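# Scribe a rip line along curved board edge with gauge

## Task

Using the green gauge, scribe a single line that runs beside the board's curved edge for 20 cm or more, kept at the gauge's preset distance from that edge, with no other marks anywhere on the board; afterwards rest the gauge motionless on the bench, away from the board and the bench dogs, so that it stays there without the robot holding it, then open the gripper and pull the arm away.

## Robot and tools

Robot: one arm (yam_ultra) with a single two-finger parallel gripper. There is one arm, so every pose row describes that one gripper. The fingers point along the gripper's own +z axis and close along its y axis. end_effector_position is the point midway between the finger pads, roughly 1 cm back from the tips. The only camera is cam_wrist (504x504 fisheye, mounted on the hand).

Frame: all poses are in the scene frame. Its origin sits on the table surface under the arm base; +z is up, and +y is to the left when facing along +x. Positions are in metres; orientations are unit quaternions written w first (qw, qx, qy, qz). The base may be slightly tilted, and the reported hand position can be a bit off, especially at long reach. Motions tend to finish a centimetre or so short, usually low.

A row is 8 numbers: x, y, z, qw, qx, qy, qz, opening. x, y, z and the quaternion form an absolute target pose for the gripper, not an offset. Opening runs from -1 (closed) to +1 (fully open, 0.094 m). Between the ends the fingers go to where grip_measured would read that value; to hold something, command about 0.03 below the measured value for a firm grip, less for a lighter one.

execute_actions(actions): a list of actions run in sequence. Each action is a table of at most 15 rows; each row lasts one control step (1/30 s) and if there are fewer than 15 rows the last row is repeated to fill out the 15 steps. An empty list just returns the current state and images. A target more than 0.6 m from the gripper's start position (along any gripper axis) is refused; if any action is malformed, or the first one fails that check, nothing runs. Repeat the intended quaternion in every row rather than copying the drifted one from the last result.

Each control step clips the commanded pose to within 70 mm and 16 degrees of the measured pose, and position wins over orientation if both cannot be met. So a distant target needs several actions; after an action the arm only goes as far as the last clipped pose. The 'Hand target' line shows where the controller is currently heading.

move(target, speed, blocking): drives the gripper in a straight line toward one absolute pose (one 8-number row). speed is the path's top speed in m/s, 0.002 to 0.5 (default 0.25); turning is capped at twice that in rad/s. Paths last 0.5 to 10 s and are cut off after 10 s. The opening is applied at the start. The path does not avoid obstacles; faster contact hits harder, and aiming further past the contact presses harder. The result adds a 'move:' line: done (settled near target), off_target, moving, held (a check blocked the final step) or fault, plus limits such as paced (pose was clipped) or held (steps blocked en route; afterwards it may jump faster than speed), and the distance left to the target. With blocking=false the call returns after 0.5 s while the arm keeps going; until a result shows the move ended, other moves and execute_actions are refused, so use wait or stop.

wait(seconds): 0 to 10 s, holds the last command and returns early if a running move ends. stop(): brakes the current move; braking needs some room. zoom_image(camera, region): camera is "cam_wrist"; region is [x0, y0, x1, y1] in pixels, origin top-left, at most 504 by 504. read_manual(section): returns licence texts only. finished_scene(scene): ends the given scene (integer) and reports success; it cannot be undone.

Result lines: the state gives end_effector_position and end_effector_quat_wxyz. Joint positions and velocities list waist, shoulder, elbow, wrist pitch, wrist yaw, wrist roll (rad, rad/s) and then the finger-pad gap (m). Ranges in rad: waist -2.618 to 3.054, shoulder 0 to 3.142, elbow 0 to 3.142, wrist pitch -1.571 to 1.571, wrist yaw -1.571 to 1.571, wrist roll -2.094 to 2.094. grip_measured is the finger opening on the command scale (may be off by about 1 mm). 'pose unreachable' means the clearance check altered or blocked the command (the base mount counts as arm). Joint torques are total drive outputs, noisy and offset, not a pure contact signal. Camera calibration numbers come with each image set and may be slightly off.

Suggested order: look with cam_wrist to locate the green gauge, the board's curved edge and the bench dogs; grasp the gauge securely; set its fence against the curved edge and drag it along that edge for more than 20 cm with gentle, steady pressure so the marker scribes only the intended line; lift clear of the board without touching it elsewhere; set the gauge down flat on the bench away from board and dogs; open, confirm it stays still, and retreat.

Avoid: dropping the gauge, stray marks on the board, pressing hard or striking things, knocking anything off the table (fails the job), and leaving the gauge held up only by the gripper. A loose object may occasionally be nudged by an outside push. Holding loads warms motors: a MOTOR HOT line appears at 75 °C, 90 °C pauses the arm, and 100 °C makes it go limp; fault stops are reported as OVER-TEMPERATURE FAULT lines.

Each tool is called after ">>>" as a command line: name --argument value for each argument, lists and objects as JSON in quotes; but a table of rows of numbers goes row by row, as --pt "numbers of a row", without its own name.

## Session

>>> execute_actions --actions '[]'

Scene clock: 0.00 s.
end_effector_position=(+0.4334, -0.0825, +0.2324) grip_measured=+1.000 end_effector_quat_wxyz=(-0.010, -0.474, +0.880, -0.041)
Joint positions: [ 0.414  2.345  1.991 -1.436  0.827 -0.66   0.094]
Joint velocities: [-0.037  0.002 -0.002  0.007  0.007  0.051  0.   ]
Joint torques (N m, as the arm reports them, + toward a larger angle): no reading
Motor temperatures (°C, as the motors report them): [24 26 25 23 22 25]
Hand target: +0.435, -0.079, +0.241; +0.001, -0.474, +0.879, -0.043
camera_calibration (this result's frames):
cam_wrist: T_world_to_cam=[[0.837494, -0.544721, 0.0433842, -0.420532], [-0.446394, -0.636201, 0.629269, -0.0000803517], [-0.315175, -0.546376, -0.775975, 0.389341], [0, 0, 0, 1]] pos_world=[0.474868, -0.0163975, 0.320414]

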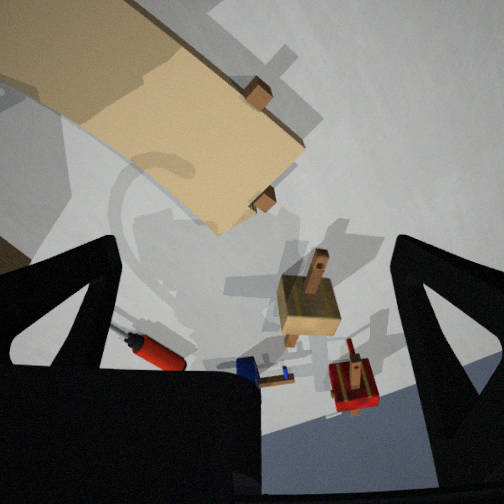

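Edge looks concave this time.

>>> move --target '[0.36,0.03,0.36,0.309,0,0.951,0,1]'

>>> move --target '[0.15,0.31,0.33,0.309,0,0.951,0,1]'

Scene clock: 5.53 s.
end_effector_position=(+0.3625, +0.0331, +0.3532) grip_measured=+1.000 end_effector_quat_wxyz=(+0.293, -0.011, +0.956, +0.005)
Joint positions: [ 0.915  1.929  1.323 -0.897  0.924  0.439  0.094]
Joint velocities: [-0.007 -0.012  0.002 -0.007  0.007 -0.022  0.   ]
Joint torques (N m, as the arm reports them, + toward a larger angle): [ 6.67 -5.85  6.07  1.34  0.24  0.06]
Motor temperatures (°C, as the motors report them): [24 27 25 23 22 25]
Hand target: +0.362, +0.032, +0.361; +0.306, -0.004, +0.952, +0.005
Off the commanded pose: 0.008 m, 2 deg.
move: done
camera_calibration (this result's frames):
cam_wrist: T_world_to_cam=[[0.0384183, -0.99915, -0.0149501, 0.0218221], [-0.998763, -0.0388677, 0.0310284, 0.357516], [-0.0315831, 0.0137396, -0.999407, 0.48145], [0, 0, 0, 1]] pos_world=[0.371441, 0.0290845, 0.470397]

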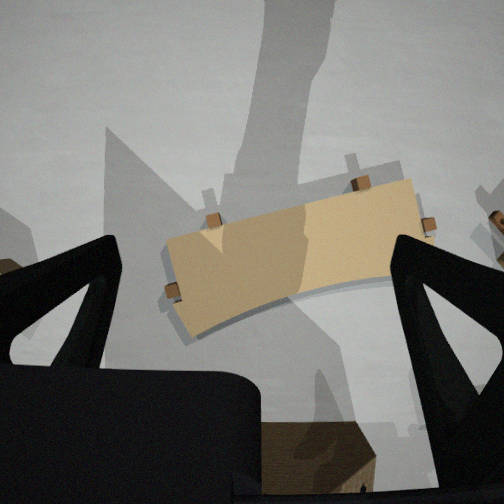

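Scene clock: 7.67 s.
end_effector_position=(+0.1466, +0.3144, +0.3269) grip_measured=+1.000 end_effector_quat_wxyz=(+0.296, -0.008, +0.955, -0.003)
Joint positions: [ 1.639  2.85   1.948 -1.38   0.684  1.46   0.094]
Joint velocities: [ 0.002 -0.022 -0.007  0.022  0.037 -0.037  0.   ]
Joint torques (N m, as the arm reports them, + toward a larger angle): [  1.13 -11.41   9.06   0.31   0.35   0.04]
Motor temperatures (°C, as the motors report them): [24 27 25 23 22 25]
Hand target: +0.149, +0.315, +0.333; +0.299, -0.003, +0.954, +0.001
Off the commanded pose: 0.006 m, 2 deg.
move: done
camera_calibration (this result's frames):
cam_wrist: T_world_to_cam=[[0.0297, -0.999557, -0.0019882, 0.307917], [-0.999257, -0.0297398, 0.024522, 0.153034], [-0.0245703, 0.00125842, -0.999697, 0.447433], [0, 0, 0, 1]] pos_world=[0.154769, 0.311768, 0.444157]

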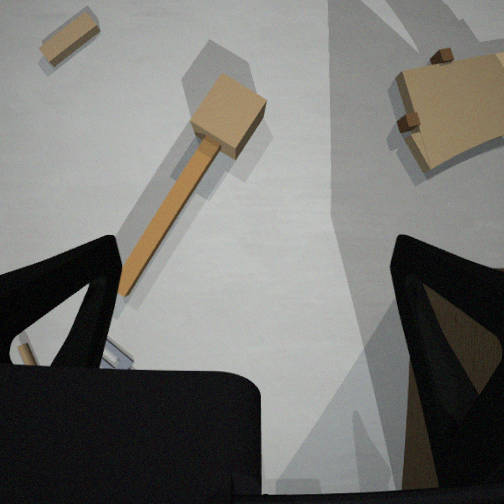

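>>> move --target '[0.36,0,0.36,0.309,0,0.951,0,1]' --speed 0.35

>>> move --target '[0.15,-0.40,0.36,0.268,0.476,0.824,-0.155,1]' --speed 0.35

Scene clock: 14.77 s.
end_effector_position=(+0.3625, -0.0047, +0.3500) grip_measured=+1.000 end_effector_quat_wxyz=(+0.309, +0.001, +0.951, -0.008)
Joint positions: [ 0.863  1.802  1.224 -0.821  0.961  0.338  0.094]
Joint velocities: [-0.012 -0.007  0.027  0.081 -0.095 -0.037  0.   ]
Joint torques (N m, as the arm reports them, + toward a larger angle): [ 5.99 -6.01  5.58  1.41  0.09 -0.08]
Motor temperatures (°C, as the motors report them): [24 28 26 23 22 25]
Hand target: +0.361, -0.006, +0.357; +0.320, +0.003, +0.947, -0.001
Off the commanded pose: 0.011 m, 1 deg.
move: off_target
camera_calibration (this result's frames):
cam_wrist: T_world_to_cam=[[0.0092563, -0.999949, 0.0039252, -0.0120503], [-0.999951, -0.00927017, -0.00353208, 0.368836], [0.00356829, -0.00389231, -0.999986, 0.466112], [0, 0, 0, 1]] pos_world=[0.367267, -0.00681628, 0.467456]

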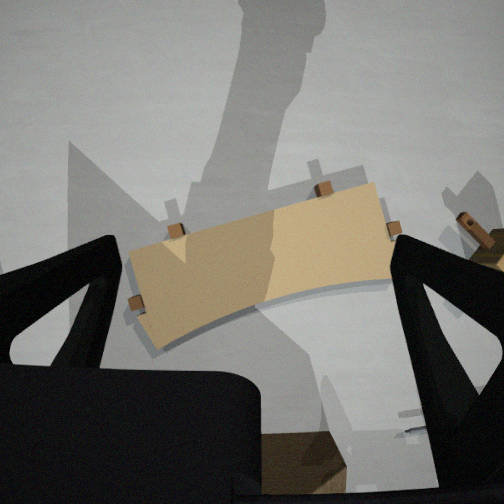

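Scene clock: 17.33 s.
end_effector_position=(+0.1440, -0.3982, +0.3591) grip_measured=+1.000 end_effector_quat_wxyz=(+0.275, +0.472, +0.822, -0.162)
Joint positions: [ 0.128  0.794  1.268 -1.008  1.154  0.137  0.094]
Joint velocities: [-0.007 -0.007 -0.027  0.007 -0.007 -0.007  0.   ]
Joint torques (N m, as the arm reports them, + toward a larger angle): [-0.56 -1.67  3.77  1.34  0.02 -0.06]
Motor temperatures (°C, as the motors report them): [24 28 26 23 22 25]
Hand target: +0.140, -0.398, +0.359; +0.278, +0.476, +0.819, -0.161
Off the commanded pose: 0.006 m, 1 deg.
move: done
camera_calibration (this result's frames):
cam_wrist: T_world_to_cam=[[-0.856683, -0.515823, -0.00461728, -0.0829629], [-0.515595, 0.856513, -0.023399, 0.428865], [0.0160245, -0.0176648, -0.999716, 0.46715], [0, 0, 0, 1]] pos_world=[0.142562, -0.401871, 0.476669]

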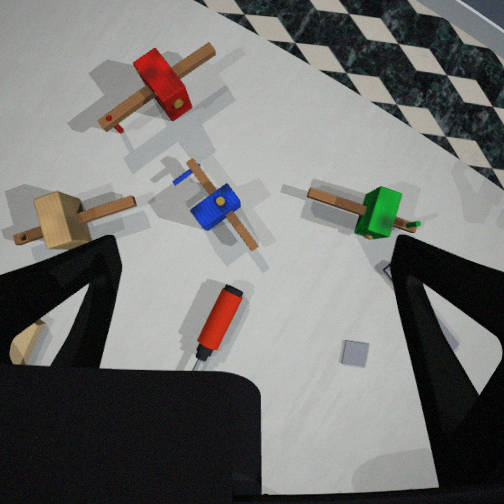

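>>> move --target '[0.053,-0.521,0.12,0,0.6225,0.7826,0,0.05]'

Scene clock: 29.47 s.
end_effector_position=(+0.0572, -0.5169, +0.1184) grip_measured=+0.053 end_effector_quat_wxyz=(-0.003, +0.614, +0.789, -0.010)
Joint positions: [-1.211  1.581  1.759 -0.98   0.136 -0.11   0.049]
Joint velocities: [-0.007 -0.012  0.022 -0.022 -0.022  0.022 -0.   ]
Joint torques (N m, as the arm reports them, + toward a larger angle): [  0.47 -13.77   8.51   0.3   -0.07   0.04]
Motor temperatures (°C, as the motors report them): [24 27 25 24 22 25]
Hand target: +0.057, -0.524, +0.127; +0.007, +0.619, +0.786, -0.015
Off the commanded pose: 0.006 m, 2 deg.
move: done
camera_calibration (this result's frames):
cam_wrist: T_world_to_cam=[[-0.968052, -0.250749, 0.00019642, -0.0768745], [-0.204253, 0.789001, 0.579446, 0.356059], [-0.145451, 0.560894, -0.81501, 0.512252], [0, 0, 0, 1]] pos_world=[0.072815, -0.587526, 0.211188]

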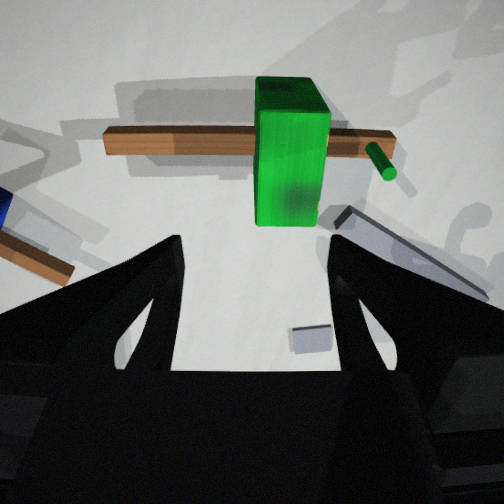

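>>> move --target '[0.040,-0.531,0.082,0,0.6225,0.7826,0,0.05]' --speed 0.06

Scene clock: 32.53 s.
end_effector_position=(+0.0402, -0.5197, +0.0783) grip_measured=+0.053 end_effector_quat_wxyz=(-0.015, +0.621, +0.784, +0.010)
Joint positions: [-1.282  1.685  1.786 -0.942  0.077 -0.141  0.049]
Joint velocities: [-0.012 -0.002 -0.017  0.081 -0.007 -0.081  0.001]
Joint torques (N m, as the arm reports them, + toward a larger angle): [  0.03 -13.41   8.32   0.41  -0.07  -0.06]
Motor temperatures (°C, as the motors report them): [24 28 26 23 22 25]
Hand target: +0.040, -0.532, +0.083; -0.000, +0.622, +0.783, -0.001
Off the commanded pose: 0.012 m, 2 deg.
move: off_target
camera_calibration (this result's frames):
cam_wrist: T_world_to_cam=[[-0.972269, -0.233358, -0.0153683, -0.0836321], [-0.193487, 0.765757, 0.613334, 0.362907], [-0.131358, 0.5993, -0.789674, 0.496054], [0, 0, 0, 1]] pos_world=[0.0540654, -0.5947, 0.167853]

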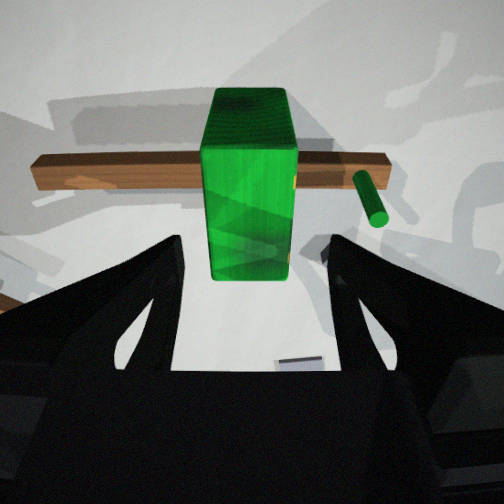

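>>> move --target '[0.043,-0.542,0.080,0,0.6225,0.7826,0,0.0]' --speed 0.04

>>> move --target '[0.043,-0.535,0.054,0,0.6225,0.7826,0,0.0]' --speed 0.03

Scene clock: 36.63 s.
end_effector_position=(+0.0421, -0.5365, +0.0777) grip_measured=+0.003 end_effector_quat_wxyz=(-0.005, +0.621, +0.783, +0.001)
Joint positions: [-1.282  1.728  1.866 -0.954  0.075 -0.142  0.047]
Joint velocities: [-0.002  0.002 -0.002 -0.066  0.022 -0.022 -0.001]
Joint torques (N m, as the arm reports them, + toward a larger angle): [  0.5  -13.53   8.44   0.28  -0.05  -0.01]
Motor temperatures (°C, as the motors report them): [24 29 26 23 22 25]
Hand target: +0.043, -0.542, +0.081; +0.000, +0.622, +0.783, -0.000
Off the commanded pose: 0.006 m, 1 deg.
move: done
camera_calibration (this result's frames):
cam_wrist: T_world_to_cam=[[-0.972434, -0.232759, -0.0139917, -0.085475], [-0.195405, 0.780695, 0.593576, 0.386084], [-0.127237, 0.579947, -0.804657, 0.496507], [0, 0, 0, 1]] pos_world=[0.0554978, -0.609256, 0.169152]

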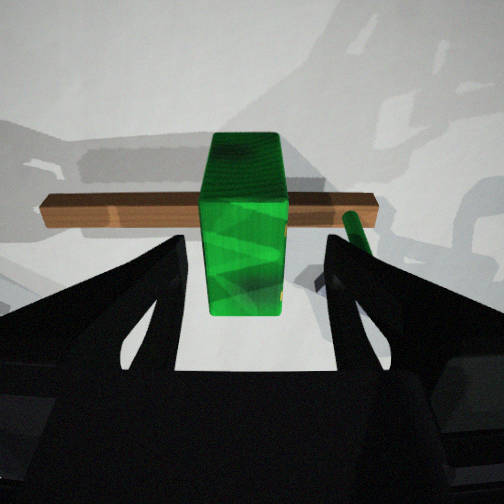

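Scene clock: 37.77 s.
end_effector_position=(+0.0435, -0.5364, +0.0578) grip_measured=+0.003 end_effector_quat_wxyz=(-0.002, +0.622, +0.783, -0.002)
Joint positions: [-1.282  1.755  1.831 -0.883  0.074 -0.142  0.047]
Joint velocities: [-0.007 -0.042 -0.012 -0.007 -0.022 -0.022  0.   ]
Joint torques (N m, as the arm reports them, + toward a larger angle): [  0.24 -13.81   5.29   0.48  -0.07  -0.03]
Motor temperatures (°C, as the motors report them): [24 29 26 23 22 25]
Hand target: +0.043, -0.536, +0.054; -0.000, +0.622, +0.783, -0.000
Off the commanded pose: 0.004 m, 0 deg.
move: done
camera_calibration (this result's frames):
cam_wrist: T_world_to_cam=[[-0.972559, -0.23229, -0.0130796, -0.0841277], [-0.195605, 0.785939, 0.586548, 0.401353], [-0.125969, 0.573011, -0.809809, 0.477068], [0, 0, 0, 1]] pos_world=[0.0567836, -0.608346, 0.149821]

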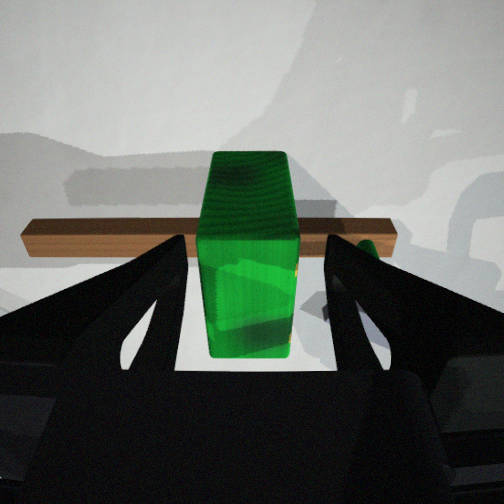

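>>> move --target '[0.043,-0.528,0.047,0,0.6225,0.7826,0,0.0]' --speed 0.02

Scene clock: 40.73 s.
end_effector_position=(+0.0436, -0.5283, +0.0488) grip_measured=+0.003 end_effector_quat_wxyz=(-0.006, +0.621, +0.783, +0.002)
Joint positions: [-1.282  1.752  1.785 -0.85   0.074 -0.142  0.047]
Joint velocities: [-0.022  0.007 -0.002 -0.037 -0.007  0.022  0.001]
Joint torques (N m, as the arm reports them, + toward a larger angle): [  0.34 -14.5    4.23   0.6   -0.06  -0.02]
Motor temperatures (°C, as the motors report them): [24 30 26 23 22 25]
Hand target: +0.043, -0.528, +0.047; -0.000, +0.622, +0.783, +0.000
Off the commanded pose: 0.002 m, 1 deg.
move: done
camera_calibration (this result's frames):
cam_wrist: T_world_to_cam=[[-0.972392, -0.232845, -0.0154043, -0.0825037], [-0.196077, 0.779486, 0.594942, 0.396494], [-0.126522, 0.581537, -0.803621, 0.469383], [0, 0, 0, 1]] pos_world=[0.0569044, -0.601235, 0.140044]

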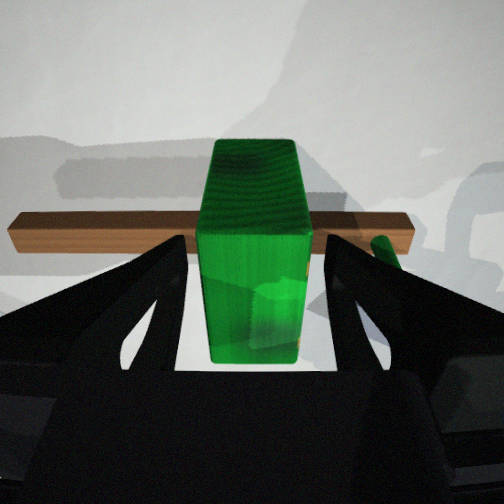

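>>> execute_actions --actions '[[[0.043,-0.528,0.047,0,0.6225,0.7826,0,-0.3]],[[0.043,-0.528,0.047,0,0.6225,0.7826,0,-0.44]],[[0.043,-0.528,0.047,0,0.6225,0.7826,0,-0.44]]]'

>>> move --target '[0.05,-0.50,0.17,0,0.6225,0.7826,0,-0.44]' --speed 0.15

>>> move --target '[0.26,-0.30,0.17,0,-0.1,0.995,0,-0.44]' --speed 0.3

>>> move --target '[0.31,-0.147,0.11,0,-0.74,0.672,0,-0.44]' --speed 0.3

Scene clock: 48.93 s.
end_effector_position=(+0.0443, -0.5290, +0.0488) grip_measured=-0.422 end_effector_quat_wxyz=(-0.003, +0.622, +0.783, +0.003)
Joint positions: [-1.282  1.752  1.785 -0.847  0.07  -0.142  0.027]
Joint velocities: [ 0.027 -0.007  0.002 -0.081  0.066 -0.007 -0.   ]
Joint torques (N m, as the arm reports them, + toward a larger angle): [  0.32 -14.65   4.     0.59  -0.02  -0.03]
Motor temperatures (°C, as the motors report them): [24 31 26 23 22 25]
Hand target: +0.043, -0.528, +0.047; -0.000, +0.622, +0.783, +0.000
Off the commanded pose: 0.002 m, 1 deg.
camera_calibration (this result's frames):
cam_wrist: T_world_to_cam=[[-0.97238, -0.232651, -0.0187278, -0.0816787], [-0.198297, 0.781137, 0.592034, 0.3983], [-0.123108, 0.579395, -0.805696, 0.46869], [0, 0, 0, 1]] pos_world=[0.0572585, -0.601686, 0.140284]

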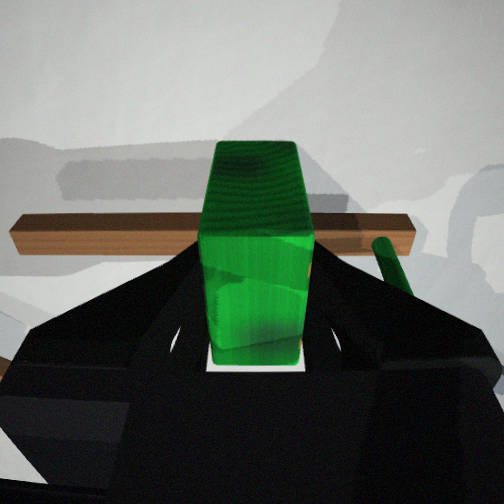

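Scene clock: 50.30 s.
end_effector_position=(+0.0488, -0.4952, +0.1599) grip_measured=-0.422 end_effector_quat_wxyz=(-0.006, +0.623, +0.782, +0.007)
Joint positions: [-1.226  1.468  1.74  -1.102  0.105 -0.095  0.027]
Joint velocities: [-0.007 -0.012 -0.007 -0.007 -0.037 -0.007  0.   ]
Joint torques (N m, as the arm reports them, + toward a larger angle): [  1.59 -14.15   6.95   0.25   0.08   0.06]
Motor temperatures (°C, as the motors report them): [24 31 26 23 22 25]
Hand target: +0.051, -0.497, +0.170; +0.000, +0.623, +0.782, +0.001
Off the commanded pose: 0.011 m, 1 deg.
move: off_target
camera_calibration (this result's frames):
cam_wrist: T_world_to_cam=[[-0.973363, -0.228144, -0.0227005, -0.0644411], [-0.195746, 0.775401, 0.600364, 0.30267], [-0.119367, 0.588815, -0.799405, 0.542718], [0, 0, 0, 1]] pos_world=[0.0613046, -0.568953, 0.250677]

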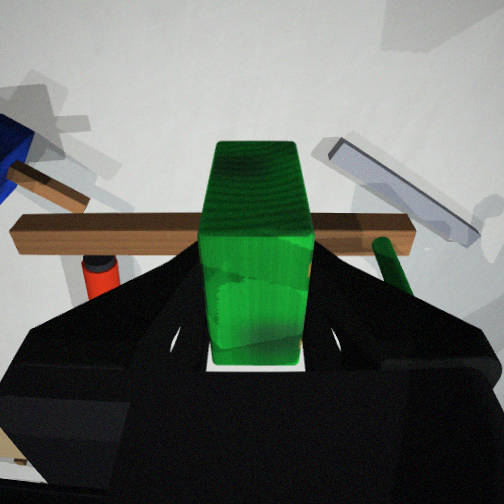

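Scene clock: 53.37 s.
end_effector_position=(+0.2576, -0.3040, +0.1620) grip_measured=-0.421 end_effector_quat_wxyz=(+0.001, -0.083, +0.996, +0.015)
Joint positions: [-0.261  1.506  1.301 -0.99   0.65  -0.73   0.027]
Joint velocities: [-0.027 -0.002  0.007 -0.007  0.007  0.022  0.   ]
Joint torques (N m, as the arm reports them, + toward a larger angle): [ 5.69 -7.33  5.09  0.29  0.01 -0.07]
Motor temperatures (°C, as the motors report them): [24 31 26 23 22 25]
Hand target: +0.262, -0.301, +0.165; +0.005, -0.093, +0.996, +0.013
Off the commanded pose: 0.009 m, 3 deg.
move: off_target
camera_calibration (this result's frames):
cam_wrist: T_world_to_cam=[[0.171504, -0.983979, -0.048697, -0.338004], [-0.795991, -0.167525, 0.581664, 0.0650831], [-0.580504, -0.0609957, -0.81197, 0.379965], [0, 0, 0, 1]] pos_world=[0.330346, -0.298509, 0.254204]

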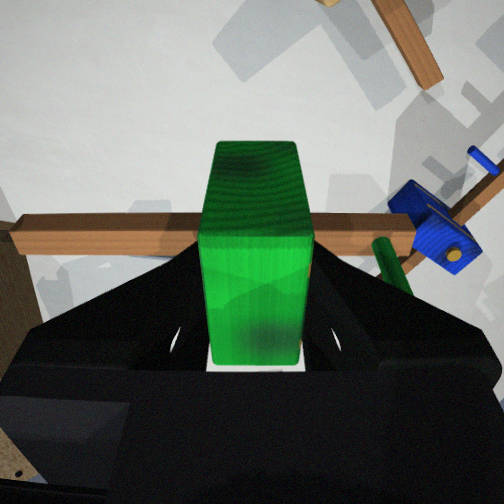

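Scene clock: 56.40 s.
end_effector_position=(+0.3148, -0.1546, +0.1067) grip_measured=-0.421 end_effector_quat_wxyz=(-0.000, +0.729, -0.685, -0.006)
Joint positions: [ 0.028  1.833  1.079 -0.677  0.748 -1.831  0.027]
Joint velocities: [ 0.002 -0.002 -0.002  0.051 -0.022 -0.007 -0.001]
Joint torques (N m, as the arm reports them, + toward a larger angle): [ 7.76 -6.49  2.96  0.3   0.   -0.06]
Motor temperatures (°C, as the motors report them): [24 30 25 23 22 25]
Hand target: +0.315, -0.147, +0.108; -0.003, +0.740, -0.673, -0.005
Off the commanded pose: 0.010 m, 2 deg.
move: done
camera_calibration (this result's frames):
cam_wrist: T_world_to_cam=[[0.997336, 0.0679677, -0.0264666, -0.303196], [0.0707516, -0.813294, 0.577536, -0.204476], [0.0177287, -0.57787, -0.815936, 0.10961], [0, 0, 0, 1]] pos_world=[0.314912, -0.0823513, 0.199502]

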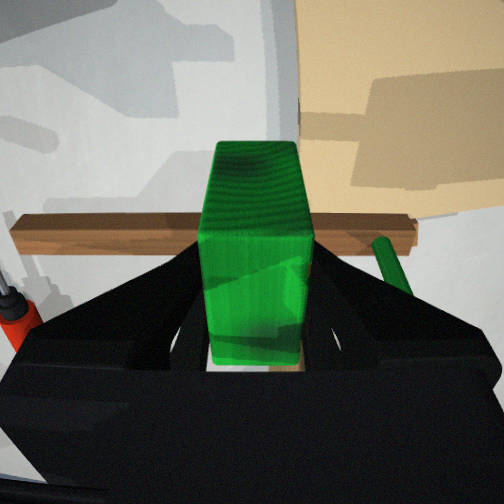

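>>> move --target '[0.248,0.065,0.09,0.052,-0.853,0.518,-0.032,-0.455]' --speed 0.15

>>> move --target '[0.246,0.063,0.064,0.052,-0.853,0.518,-0.032,-0.455]' --speed 0.03

Scene clock: 63.30 s.
end_effector_position=(+0.2534, +0.0659, +0.0887) grip_measured=-0.421 end_effector_quat_wxyz=(-0.048, +0.853, -0.520, +0.026)
Joint positions: [ 0.55   2.242  0.766 -0.279  0.699 -1.642  0.027]
Joint velocities: [-0.002  0.007 -0.002  0.051 -0.007 -0.022  0.   ]
Joint torques (N m, as the arm reports them, + toward a larger angle): [ 6.98 -5.62  3.41  0.59 -0.13  0.07]
Motor temperatures (°C, as the motors report them): [24 29 25 23 22 25]
Hand target: +0.252, +0.072, +0.090; -0.055, +0.854, -0.517, +0.024
Off the commanded pose: 0.006 m, 1 deg.
move: done
camera_calibration (this result's frames):
cam_wrist: T_world_to_cam=[[0.882587, 0.461401, 0.0902741, -0.264709], [0.330287, -0.745143, 0.579372, -0.0807834], [0.33459, -0.48153, -0.810049, 0.136233], [0, 0, 0, 1]] pos_world=[0.214728, 0.127542, 0.181055]

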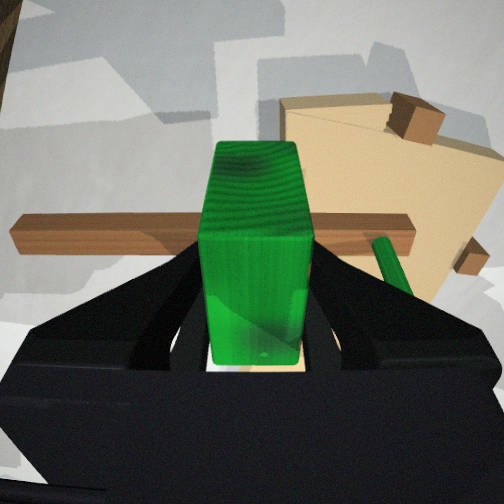

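Scene clock: 64.63 s.
end_effector_position=(+0.2534, +0.0625, +0.0667) grip_measured=-0.421 end_effector_quat_wxyz=(-0.056, +0.848, -0.525, +0.036)
Joint positions: [ 0.486  2.276  0.703 -0.094  0.714 -1.735  0.027]
Joint velocities: [-0.027 -0.002  0.012  0.007 -0.037 -0.037 -0.   ]
Joint torques (N m, as the arm reports them, + toward a larger angle): [ 5.76 -5.26  1.81  0.63 -0.01 -0.06]
Motor temperatures (°C, as the motors report them): [24 29 25 23 22 25]
Hand target: +0.247, +0.063, +0.064; -0.052, +0.853, -0.518, +0.033
Off the commanded pose: 0.008 m, 1 deg.
move: done
camera_calibration (this result's frames):
cam_wrist: T_world_to_cam=[[0.886505, 0.44813, 0.115271, -0.262969], [0.304524, -0.752596, 0.583836, -0.0639284], [0.348387, -0.482471, -0.803647, 0.112935], [0, 0, 0, 1]] pos_world=[0.213246, 0.12422, 0.158396]

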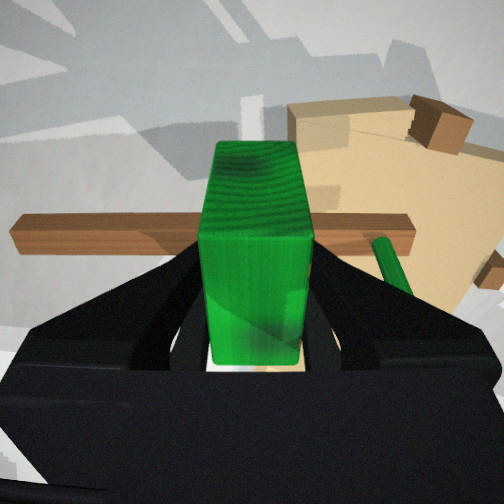

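>>> move --target '[0.232,0.056,0.068,0.052,-0.853,0.518,-0.032,-0.455]' --speed 0.02

>>> move --target '[0.232,0.056,0.058,0.052,-0.853,0.518,-0.032,-0.455]' --speed 0.015

Scene clock: 69.07 s.
end_effector_position=(+0.2315, +0.0563, +0.0630) grip_measured=-0.421 end_effector_quat_wxyz=(-0.044, +0.855, -0.517, +0.027)
Joint positions: [ 0.486  2.259  0.64  -0.088  0.714 -1.729  0.027]
Joint velocities: [-0.022  0.017  0.017 -0.007 -0.037  0.022  0.001]
Joint torques (N m, as the arm reports them, + toward a larger angle): [ 6.48 -7.6   1.52  0.57 -0.02  0.05]
Motor temperatures (°C, as the motors report them): [25 29 25 23 22 25]
Hand target: +0.232, +0.057, +0.068; -0.052, +0.853, -0.518, +0.032
Off the commanded pose: 0.005 m, 1 deg.
move: done
camera_calibration (this result's frames):
cam_wrist: T_world_to_cam=[[0.879623, 0.46798, 0.0851905, -0.238001], [0.336535, -0.738836, 0.583837, -0.0679263], [0.336166, -0.484887, -0.807389, 0.117822], [0, 0, 0, 1]] pos_world=[0.192603, 0.118324, 0.155061]

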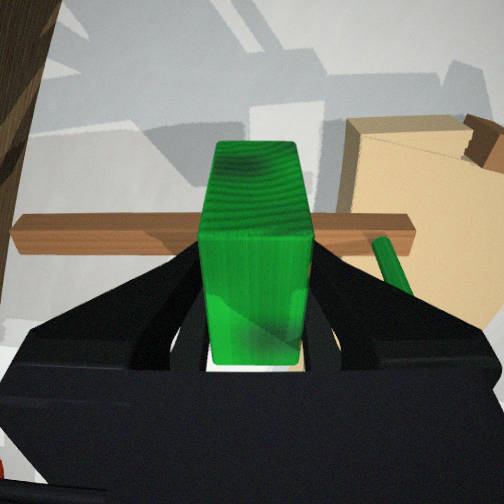

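Scene clock: 69.97 s.
end_effector_position=(+0.2380, +0.0559, +0.0603) grip_measured=-0.421 end_effector_quat_wxyz=(-0.055, +0.850, -0.523, +0.035)
Joint positions: [ 0.468  2.259  0.629 -0.026  0.715 -1.76   0.027]
Joint velocities: [-0.007 -0.012 -0.002  0.037  0.022 -0.007 -0.   ]
Joint torques (N m, as the arm reports them, + toward a larger angle): [ 5.4  -5.21  1.48  0.63  0.   -0.06]
Motor temperatures (°C, as the motors report them): [25 29 25 23 22 25]
Hand target: +0.232, +0.056, +0.058; -0.052, +0.853, -0.518, +0.032
Off the commanded pose: 0.006 m, 1 deg.
move: done
camera_calibration (this result's frames):
cam_wrist: T_world_to_cam=[[0.884883, 0.452258, 0.111558, -0.245229], [0.310024, -0.750541, 0.583586, -0.061842], [0.34766, -0.481819, -0.804352, 0.110178], [0, 0, 0, 1]] pos_world=[0.197867, 0.117578, 0.152069]

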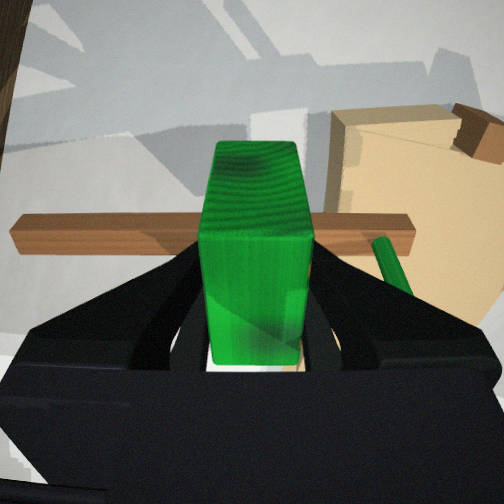

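>>> move --target '[0.266,0.073,0.060,0.052,-0.853,0.518,-0.032,-0.455]' --speed 0.015

>>> zoom_image --camera "cam_wrist" --region '[264,60,504,300]'

Scene clock: 79.07 s.
end_effector_position=(+0.2618, +0.0673, +0.0586) grip_measured=-0.421 end_effector_quat_wxyz=(-0.049, +0.852, -0.520, +0.030)
Joint positions: [ 0.468  2.331  0.76  -0.106  0.716 -1.754  0.027]
Joint velocities: [-0.032 -0.027  0.007 -0.007  0.007 -0.066 -0.   ]
Joint torques (N m, as the arm reports them, + toward a larger angle): [ 6.97 -5.3   4.82  0.45 -0.03  0.05]
Motor temperatures (°C, as the motors report them): [25 28 25 23 22 25]
Hand target: +0.266, +0.072, +0.060; -0.052, +0.853, -0.518, +0.032
Off the commanded pose: 0.007 m, 0 deg.
move: done
camera_calibration (this result's frames):
cam_wrist: T_world_to_cam=[[0.882901, 0.459462, 0.0968549, -0.270375], [0.323729, -0.74502, 0.583219, -0.0636291], [0.340126, -0.48357, -0.80652, 0.108264], [0, 0, 0, 1]] pos_world=[0.22249, 0.129175, 0.150614]

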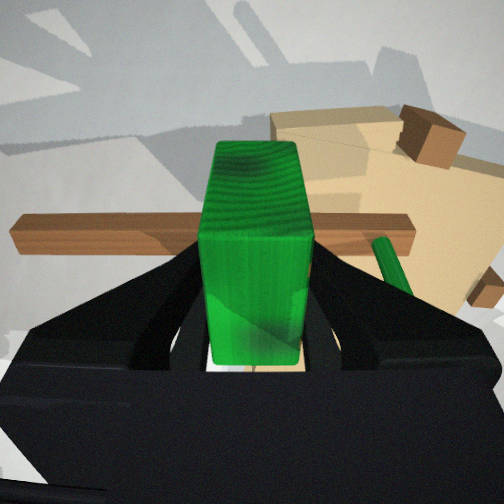

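Region (264, 60, 504, 300) of cam_wrist's 504x504 image, scaled by 2.100, with more detail than that image has.

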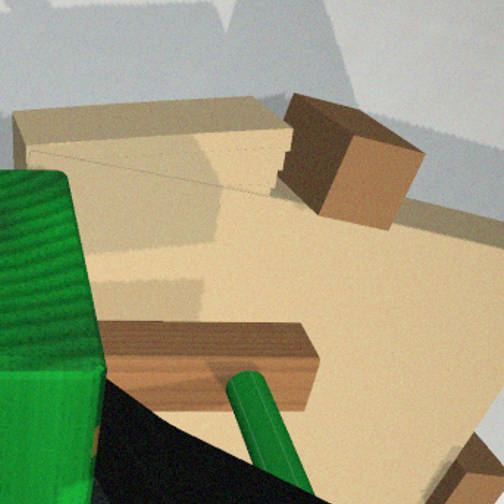

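>>> move --target '[0.238,0.058,0.062,0.052,-0.853,0.518,-0.032,-0.455]' --speed 0.025

>>> move --target '[0.236,0.056,0.049,0.052,-0.853,0.518,-0.032,-0.455]' --speed 0.015

Scene clock: 83.20 s.
end_effector_position=(+0.2368, +0.0583, +0.0569) grip_measured=-0.422 end_effector_quat_wxyz=(-0.044, +0.855, -0.516, +0.027)
Joint positions: [ 0.468  2.29   0.66  -0.064  0.717 -1.754  0.027]
Joint velocities: [ 0.002  0.022 -0.022 -0.007  0.022  0.051  0.   ]
Joint torques (N m, as the arm reports them, + toward a larger angle): [ 6.56 -7.78  1.38  0.55 -0.04  0.05]
Motor temperatures (°C, as the motors report them): [25 28 25 23 22 25]
Hand target: +0.238, +0.059, +0.062; -0.052, +0.853, -0.518, +0.032
Off the commanded pose: 0.005 m, 1 deg.
move: done
camera_calibration (this result's frames):
cam_wrist: T_world_to_cam=[[0.878591, 0.470212, 0.0835411, -0.242859], [0.338985, -0.737231, 0.584449, -0.0653998], [0.336404, -0.485172, -0.807119, 0.112007], [0, 0, 0, 1]] pos_world=[0.197864, 0.120323, 0.148914]

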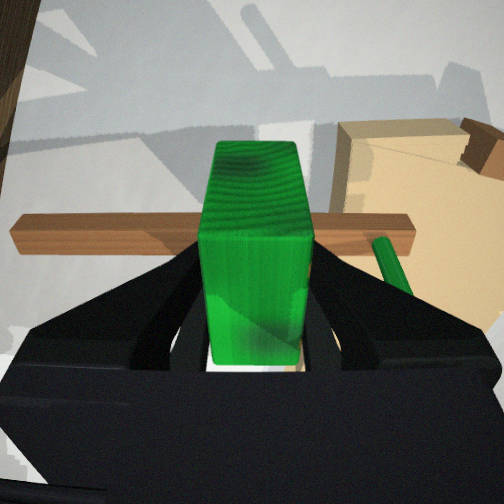

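Scene clock: 84.30 s.
end_effector_position=(+0.2433, +0.0557, +0.0514) grip_measured=-0.422 end_effector_quat_wxyz=(-0.056, +0.849, -0.524, +0.036)
Joint positions: [ 0.435  2.29   0.637  0.029  0.719 -1.803  0.027]
Joint velocities: [-0.002 -0.022  0.012 -0.037  0.051 -0.037 -0.001]
Joint torques (N m, as the arm reports them, + toward a larger angle): [ 5.54 -5.28  1.12  0.63 -0.01 -0.07]
Motor temperatures (°C, as the motors report them): [25 28 25 23 22 25]
Hand target: +0.236, +0.056, +0.049; -0.052, +0.853, -0.518, +0.033
Off the commanded pose: 0.008 m, 1 deg.
move: done
camera_calibration (this result's frames):
cam_wrist: T_world_to_cam=[[0.885606, 0.450127, 0.114402, -0.249004], [0.30631, -0.751241, 0.584646, -0.0575306], [0.349109, -0.482724, -0.803182, 0.100689], [0, 0, 0, 1]] pos_world=[0.20299, 0.117469, 0.142993]

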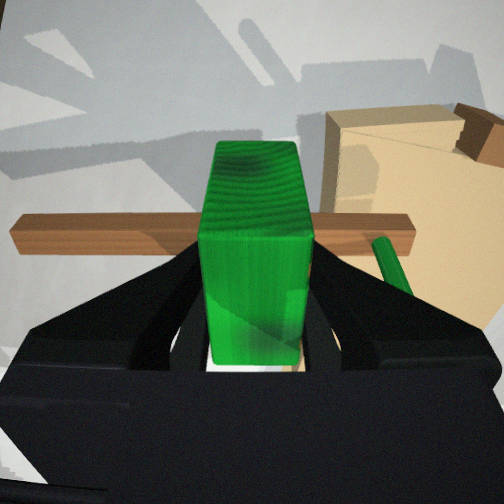

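>>> move --target '[0.268,0.073,0.051,0.052,-0.853,0.518,-0.032,-0.455]' --speed 0.015

Scene clock: 89.67 s.
end_effector_position=(+0.2576, +0.0643, +0.0472) grip_measured=-0.422 end_effector_quat_wxyz=(-0.040, +0.855, -0.517, +0.024)
Joint positions: [ 0.435  2.359  0.757 -0.077  0.722 -1.786  0.027]
Joint velocities: [-0.027 -0.002  0.002 -0.007  0.022 -0.022  0.   ]
Joint torques (N m, as the arm reports them, + toward a larger angle): [ 7.71 -5.6   4.84  0.57 -0.07  0.04]
Motor temperatures (°C, as the motors report them): [25 28 25 23 22 25]
Hand target: +0.268, +0.072, +0.052; -0.052, +0.853, -0.518, +0.031
Off the commanded pose: 0.014 m, 2 deg.
move: off_target
camera_calibration (this result's frames):
cam_wrist: T_world_to_cam=[[0.880211, 0.468846, 0.0735644, -0.262994], [0.343154, -0.735835, 0.583774, -0.0634806], [0.327832, -0.488601, -0.808576, 0.10261], [0, 0, 0, 1]] pos_world=[0.219635, 0.126728, 0.139373]

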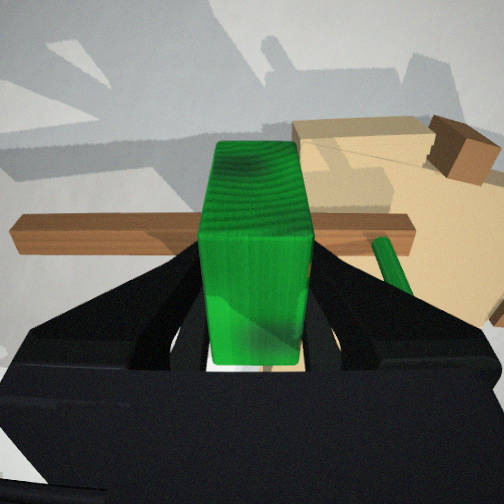

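>>> move --target '[0.278,0.077,0.049,-0.01,-0.855,0.519,0.006,-0.455]' --speed 0.02

>>> zoom_image --camera "cam_wrist" --region '[264,60,504,300]'

Scene clock: 95.43 s.
end_effector_position=(+0.2614, +0.0651, +0.0504) grip_measured=-0.422 end_effector_quat_wxyz=(+0.029, +0.860, -0.509, -0.023)
Joint positions: [ 0.448  2.456  0.984 -0.44   0.733 -1.639  0.027]
Joint velocities: [-0.007 -0.007 -0.017 -0.022  0.007 -0.066  0.   ]
Joint torques (N m, as the arm reports them, + toward a larger angle): [ 7.62 -5.33  5.46  0.7   0.   -0.07]
Motor temperatures (°C, as the motors report them): [25 28 25 23 22 25]
Hand target: +0.277, +0.076, +0.050; +0.010, +0.854, -0.519, -0.008
Off the commanded pose: 0.020 m, 3 deg.
move: off_target
camera_calibration (this result's frames):
cam_wrist: T_world_to_cam=[[0.869757, 0.484844, -0.0919172, -0.256902], [0.443931, -0.687388, 0.574824, -0.0951399], [0.215518, -0.540762, -0.813098, 0.13728], [0, 0, 0, 1]] pos_world=[0.236092, 0.133396, 0.142697]

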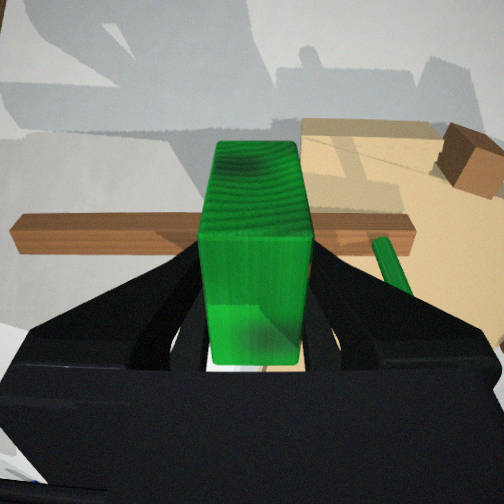

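Region (264, 60, 504, 300) of cam_wrist's 504x504 image, scaled by 2.100, with more detail than that image has.

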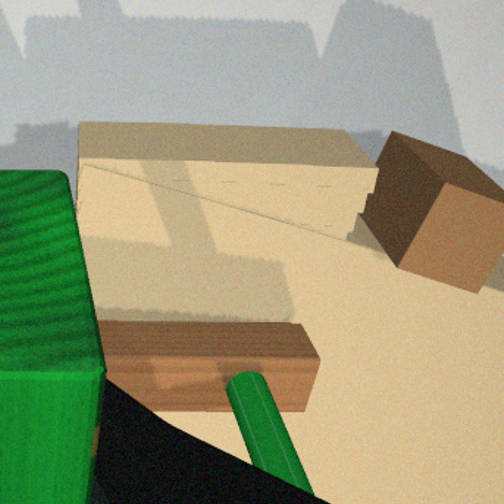

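>>> move --target '[0.279,0.075,0.042,0,-0.855,0.519,0,-0.455]' --speed 0.015

>>> move --target '[0.2987,0.0326,0.043,0,-0.839,0.545,0,-0.455]' --speed 0.015

Scene clock: 101.80 s.
end_effector_position=(+0.2619, +0.0649, +0.0504) grip_measured=-0.422 end_effector_quat_wxyz=(+0.029, +0.864, -0.502, -0.022)
Joint positions: [ 0.448  2.456  0.984 -0.44   0.735 -1.655  0.027]
Joint velocities: [-0.002 -0.012 -0.012 -0.081 -0.051 -0.081 -0.   ]
Joint torques (N m, as the arm reports them, + toward a larger angle): [ 5.77 -5.78  2.93  1.45  0.06 -0.46]
Motor temperatures (°C, as the motors report them): [25 27 25 23 22 25]
Hand target: +0.279, +0.073, +0.044; +0.003, +0.855, -0.519, -0.000
Off the commanded pose: 0.022 m, 5 deg.
move: off_target
camera_calibration (this result's frames):
cam_wrist: T_world_to_cam=[[0.862317, 0.498116, -0.0910511, -0.256141], [0.453842, -0.680519, 0.575258, -0.0985031], [0.224583, -0.537377, -0.812889, 0.134521], [0, 0, 0, 1]] pos_world=[0.235368, 0.132843, 0.142694]

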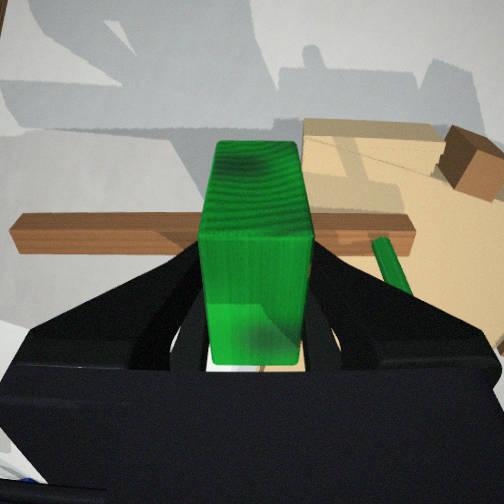

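Scene clock: 106.13 s.
end_effector_position=(+0.2666, +0.0526, +0.0490) grip_measured=-0.422 end_effector_quat_wxyz=(-0.007, +0.864, -0.499, -0.070)
Joint positions: [ 0.355  2.377  0.974 -0.438  0.644 -1.779  0.027]
Joint velocities: [-0.002 -0.002 -0.007  0.051  0.022 -0.007 -0.001]
Joint torques (N m, as the arm reports them, + toward a larger angle): [ 4.46 -8.97  2.98  1.22  0.97  0.14]
Motor temperatures (°C, as the motors report them): [25 28 25 23 22 25]
Hand target: +0.296, +0.030, +0.047; +0.005, +0.838, -0.546, -0.003
Off the commanded pose: 0.038 m, 10 deg.
move: off_target
camera_calibration (this result's frames):
cam_wrist: T_world_to_cam=[[0.857658, 0.508668, -0.0753546, -0.254312], [0.479344, -0.737811, 0.475252, -0.107084], [0.186148, -0.443725, -0.876617, 0.134111], [0, 0, 0, 1]] pos_world=[0.244479, 0.109861, 0.149292]

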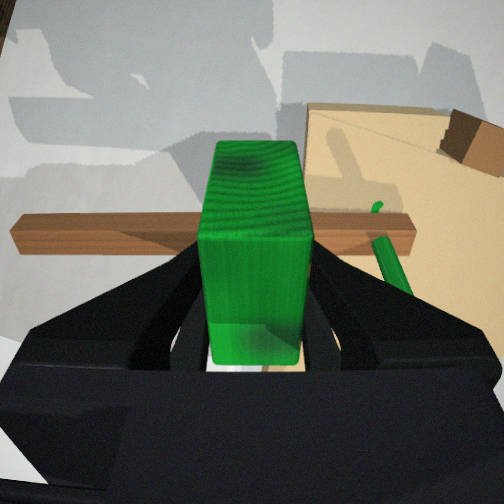

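>>> move --target '[0.295,0.031,0.051,0,-0.835,0.55,0,-0.455]' --speed 0.01

Scene clock: 118.20 s.
end_effector_position=(+0.2720, +0.0418, +0.0496) grip_measured=-0.422 end_effector_quat_wxyz=(+0.005, +0.855, -0.516, -0.045)
Joint positions: [ 0.352  2.36   0.961 -0.418  0.696 -1.756  0.027]
Joint velocities: [ 0.022 -0.007 -0.002  0.037  0.022  0.022 -0.   ]
Joint torques (N m, as the arm reports them, + toward a larger angle): [ 5.86 -9.33  2.72  0.93  0.51  0.11]
Motor temperatures (°C, as the motors report them): [25 28 25 23 22 25]
Hand target: +0.294, +0.030, +0.052; +0.002, +0.835, -0.550, -0.001
Off the commanded pose: 0.025 m, 7 deg.
move: off_target
camera_calibration (this result's frames):
cam_wrist: T_world_to_cam=[[0.878557, 0.472022, -0.0730265, -0.257705], [0.436445, -0.731237, 0.524222, -0.109004], [0.194044, -0.492431, -0.848445, 0.127376], [0, 0, 0, 1]] pos_world=[0.249266, 0.104658, 0.146394]

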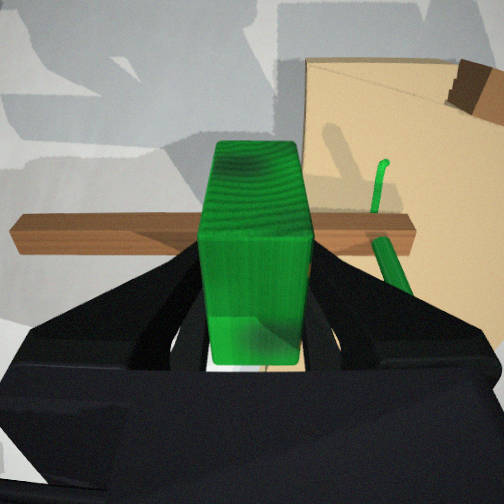

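>>> move --target '[0.311,-0.006,0.052,0,-0.804,0.595,0,-0.455]' --speed 0.015

Scene clock: 128.30 s.
end_effector_position=(+0.2880, +0.0045, +0.0494) grip_measured=-0.422 end_effector_quat_wxyz=(+0.005, +0.824, -0.565, -0.037)
Joint positions: [ 0.257  2.267  0.961 -0.414  0.722 -1.774  0.027]
Joint velocities: [ 0.002  0.012  0.002 -0.037  0.051  0.125  0.001]
Joint torques (N m, as the arm reports them, + toward a larger angle): [ 5.98 -9.04  3.82  0.8   0.4   0.06]
Motor temperatures (°C, as the motors report them): [25 29 25 23 22 25]
Hand target: +0.309, -0.009, +0.053; +0.001, +0.804, -0.595, +0.001
Off the commanded pose: 0.025 m, 6 deg.
move: off_target
camera_calibration (this result's frames):
cam_wrist: T_world_to_cam=[[0.927649, 0.367071, -0.0687478, -0.268039], [0.344454, -0.769869, 0.537265, -0.117043], [0.144287, -0.522074, -0.840607, 0.119777], [0, 0, 0, 1]] pos_world=[0.27168, 0.0708138, 0.145141]

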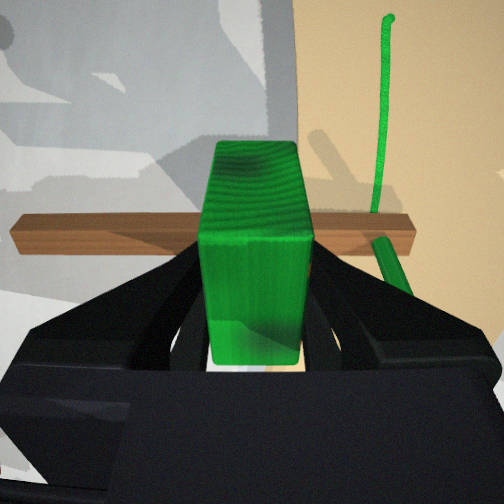

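>>> move --target '[0.324,-0.0495,0.052,0,-0.783,0.622,0,-0.455]' --speed 0.018

>>> move --target '[0.334,-0.094,0.052,0,-0.76,0.649,0,-0.455]' --speed 0.018

Scene clock: 136.00 s.
end_effector_position=(+0.3001, -0.0331, +0.0488) grip_measured=-0.422 end_effector_quat_wxyz=(-0.002, +0.804, -0.593, -0.035)
Joint positions: [ 0.162  2.174  0.965 -0.408  0.722 -1.844  0.027]
Joint velocities: [ 0.012 -0.007  0.017  0.022 -0.022 -0.037 -0.001]
Joint torques (N m, as the arm reports them, + toward a larger angle): [ 5.59 -8.92  5.49  0.58  0.4   0.04]
Motor temperatures (°C, as the motors report them): [25 29 25 23 22 25]
Hand target: +0.322, -0.052, +0.053; +0.001, +0.783, -0.622, +0.001
Off the commanded pose: 0.029 m, 6 deg.
move: off_target
camera_calibration (this result's frames):
cam_wrist: T_world_to_cam=[[0.951594, 0.302089, -0.0566661, -0.275412], [0.284236, -0.794766, 0.536243, -0.132575], [0.116957, -0.526392, -0.842159, 0.106071], [0, 0, 0, 1]] pos_world=[0.287357, 0.033668, 0.144815]

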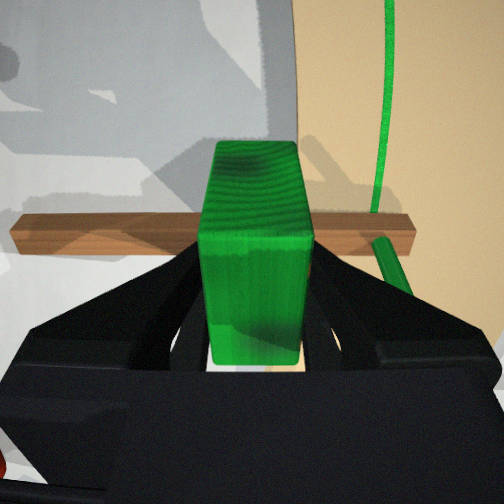

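Scene clock: 140.63 s.
end_effector_position=(+0.3099, -0.0721, +0.0489) grip_measured=-0.422 end_effector_quat_wxyz=(-0.007, +0.784, -0.620, -0.042)
Joint positions: [ 0.067  2.096  1.006 -0.449  0.705 -1.9    0.027]
Joint velocities: [ 0.007 -0.007 -0.002 -0.022 -0.022 -0.022  0.001]
Joint torques (N m, as the arm reports them, + toward a larger angle): [ 5.55 -9.11  5.69  0.65  0.48  0.03]
Motor temperatures (°C, as the motors report them): [25 29 25 23 22 25]
Hand target: +0.331, -0.096, +0.054; +0.001, +0.760, -0.650, +0.001
Off the commanded pose: 0.033 m, 6 deg.
move: off_target
camera_calibration (this result's frames):
cam_wrist: T_world_to_cam=[[0.96951, 0.237985, -0.0584205, -0.282995], [0.232819, -0.820182, 0.522587, -0.151645], [0.0764525, -0.520255, -0.850582, 0.0978366], [0, 0, 0, 1]] pos_world=[0.302193, -0.00612786, 0.145933]

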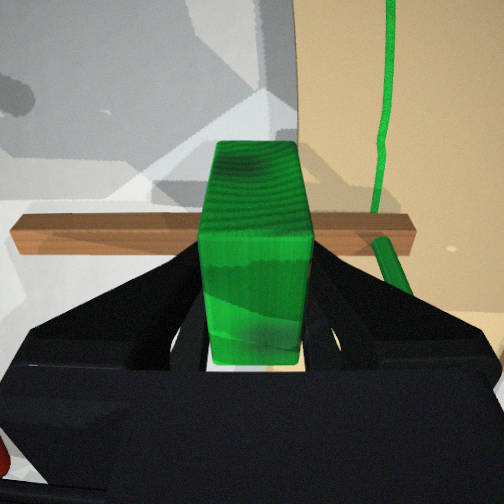

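>>> move --target '[0.336,-0.134,0.053,0,-0.737,0.676,0,-0.455]' --speed 0.015

>>> move --target '[0.339,-0.165,0.053,0,-0.722,0.692,0,-0.455]' --speed 0.015

Scene clock: 149.70 s.
end_effector_position=(+0.3170, -0.1121, +0.0492) grip_measured=-0.422 end_effector_quat_wxyz=(-0.007, +0.759, -0.650, -0.034)
Joint positions: [-0.014  2.026  1.039 -0.464  0.705 -1.941  0.027]
Joint velocities: [ 0.002 -0.002 -0.002 -0.022 -0.037 -0.037 -0.   ]
Joint torques (N m, as the arm reports them, + toward a larger angle): [ 5.44 -9.37  5.76  0.57  0.37  0.03]
Motor temperatures (°C, as the motors report them): [25 29 25 23 22 25]
Hand target: +0.333, -0.136, +0.054; +0.001, +0.737, -0.676, +0.001
Off the commanded pose: 0.029 m, 6 deg.
move: off_target
camera_calibration (this result's frames):
cam_wrist: T_world_to_cam=[[0.985415, 0.16191, -0.0523757, -0.294242], [0.164626, -0.829105, 0.534306, -0.166213], [0.0430844, -0.535135, -0.843667, 0.0852884], [0, 0, 0, 1]] pos_world=[0.313639, -0.0445269, 0.145353]

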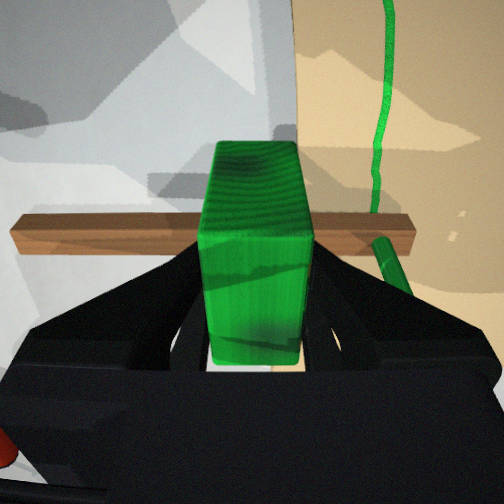

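Scene clock: 154.33 s.
end_effector_position=(+0.3197, -0.1364, +0.0494) grip_measured=-0.422 end_effector_quat_wxyz=(-0.011, +0.749, -0.661, -0.042)
Joint positions: [-0.069  1.994  1.086 -0.509  0.682 -1.975  0.027]
Joint velocities: [ 0.002  0.002 -0.007  0.066  0.007  0.051  0.   ]
Joint torques (N m, as the arm reports them, + toward a larger angle): [  5.03 -10.05   5.95   0.67   0.43   0.05]
Motor temperatures (°C, as the motors report them): [25 29 25 23 22 25]
Hand target: +0.336, -0.166, +0.055; +0.001, +0.722, -0.692, +0.000
Off the commanded pose: 0.035 m, 7 deg.
move: off_target
camera_calibration (this result's frames):
cam_wrist: T_world_to_cam=[[0.989459, 0.133127, -0.0569941, -0.298006], [0.143248, -0.842046, 0.520037, -0.181183], [0.0212393, -0.52272, -0.85224, 0.0815026], [0, 0, 0, 1]] pos_world=[0.319088, -0.0702891, 0.146697]

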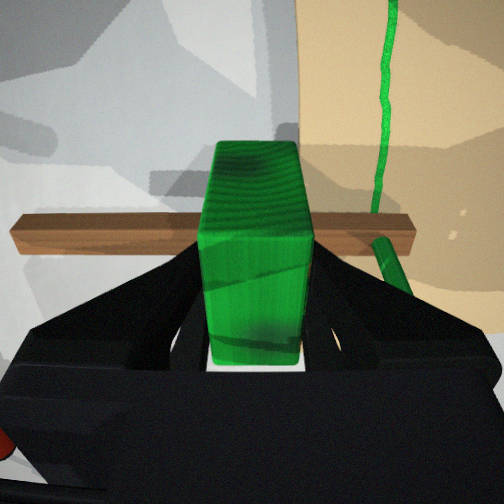

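>>> move --target '[0.338,-0.176,0.054,0,-0.715,0.699,0,-0.455]' --speed 0.012

Scene clock: 162.20 s.
end_effector_position=(+0.3213, -0.1532, +0.0496) grip_measured=-0.422 end_effector_quat_wxyz=(-0.008, +0.736, -0.676, -0.036)
Joint positions: [-0.099  1.972  1.102 -0.512  0.685 -1.981  0.027]
Joint velocities: [ 0.017  0.007 -0.012 -0.051 -0.066 -0.007 -0.002]
Joint torques (N m, as the arm reports them, + toward a larger angle): [ 5.73 -9.5   5.85  0.59  0.36  0.02]
Motor temperatures (°C, as the motors report them): [25 29 25 23 22 25]
Hand target: +0.336, -0.177, +0.055; +0.001, +0.715, -0.699, -0.000
Off the commanded pose: 0.029 m, 6 deg.
move: off_target
camera_calibration (this result's frames):
cam_wrist: T_world_to_cam=[[0.99408, 0.0939331, -0.0546013, -0.304876], [0.108574, -0.840098, 0.531458, -0.184768], [0.00405107, -0.53424, -0.845323, 0.0762972], [0, 0, 0, 1]] pos_world=[0.322823, -0.0858239, 0.146045]

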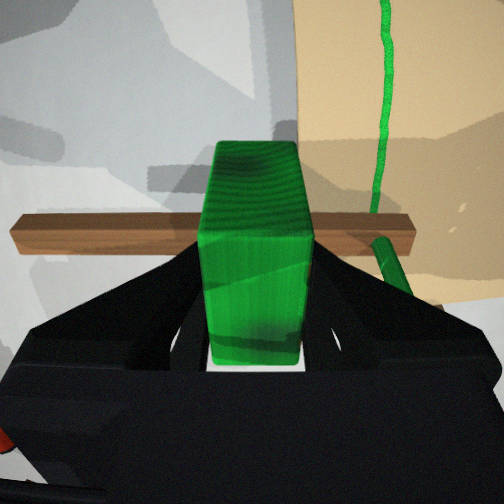

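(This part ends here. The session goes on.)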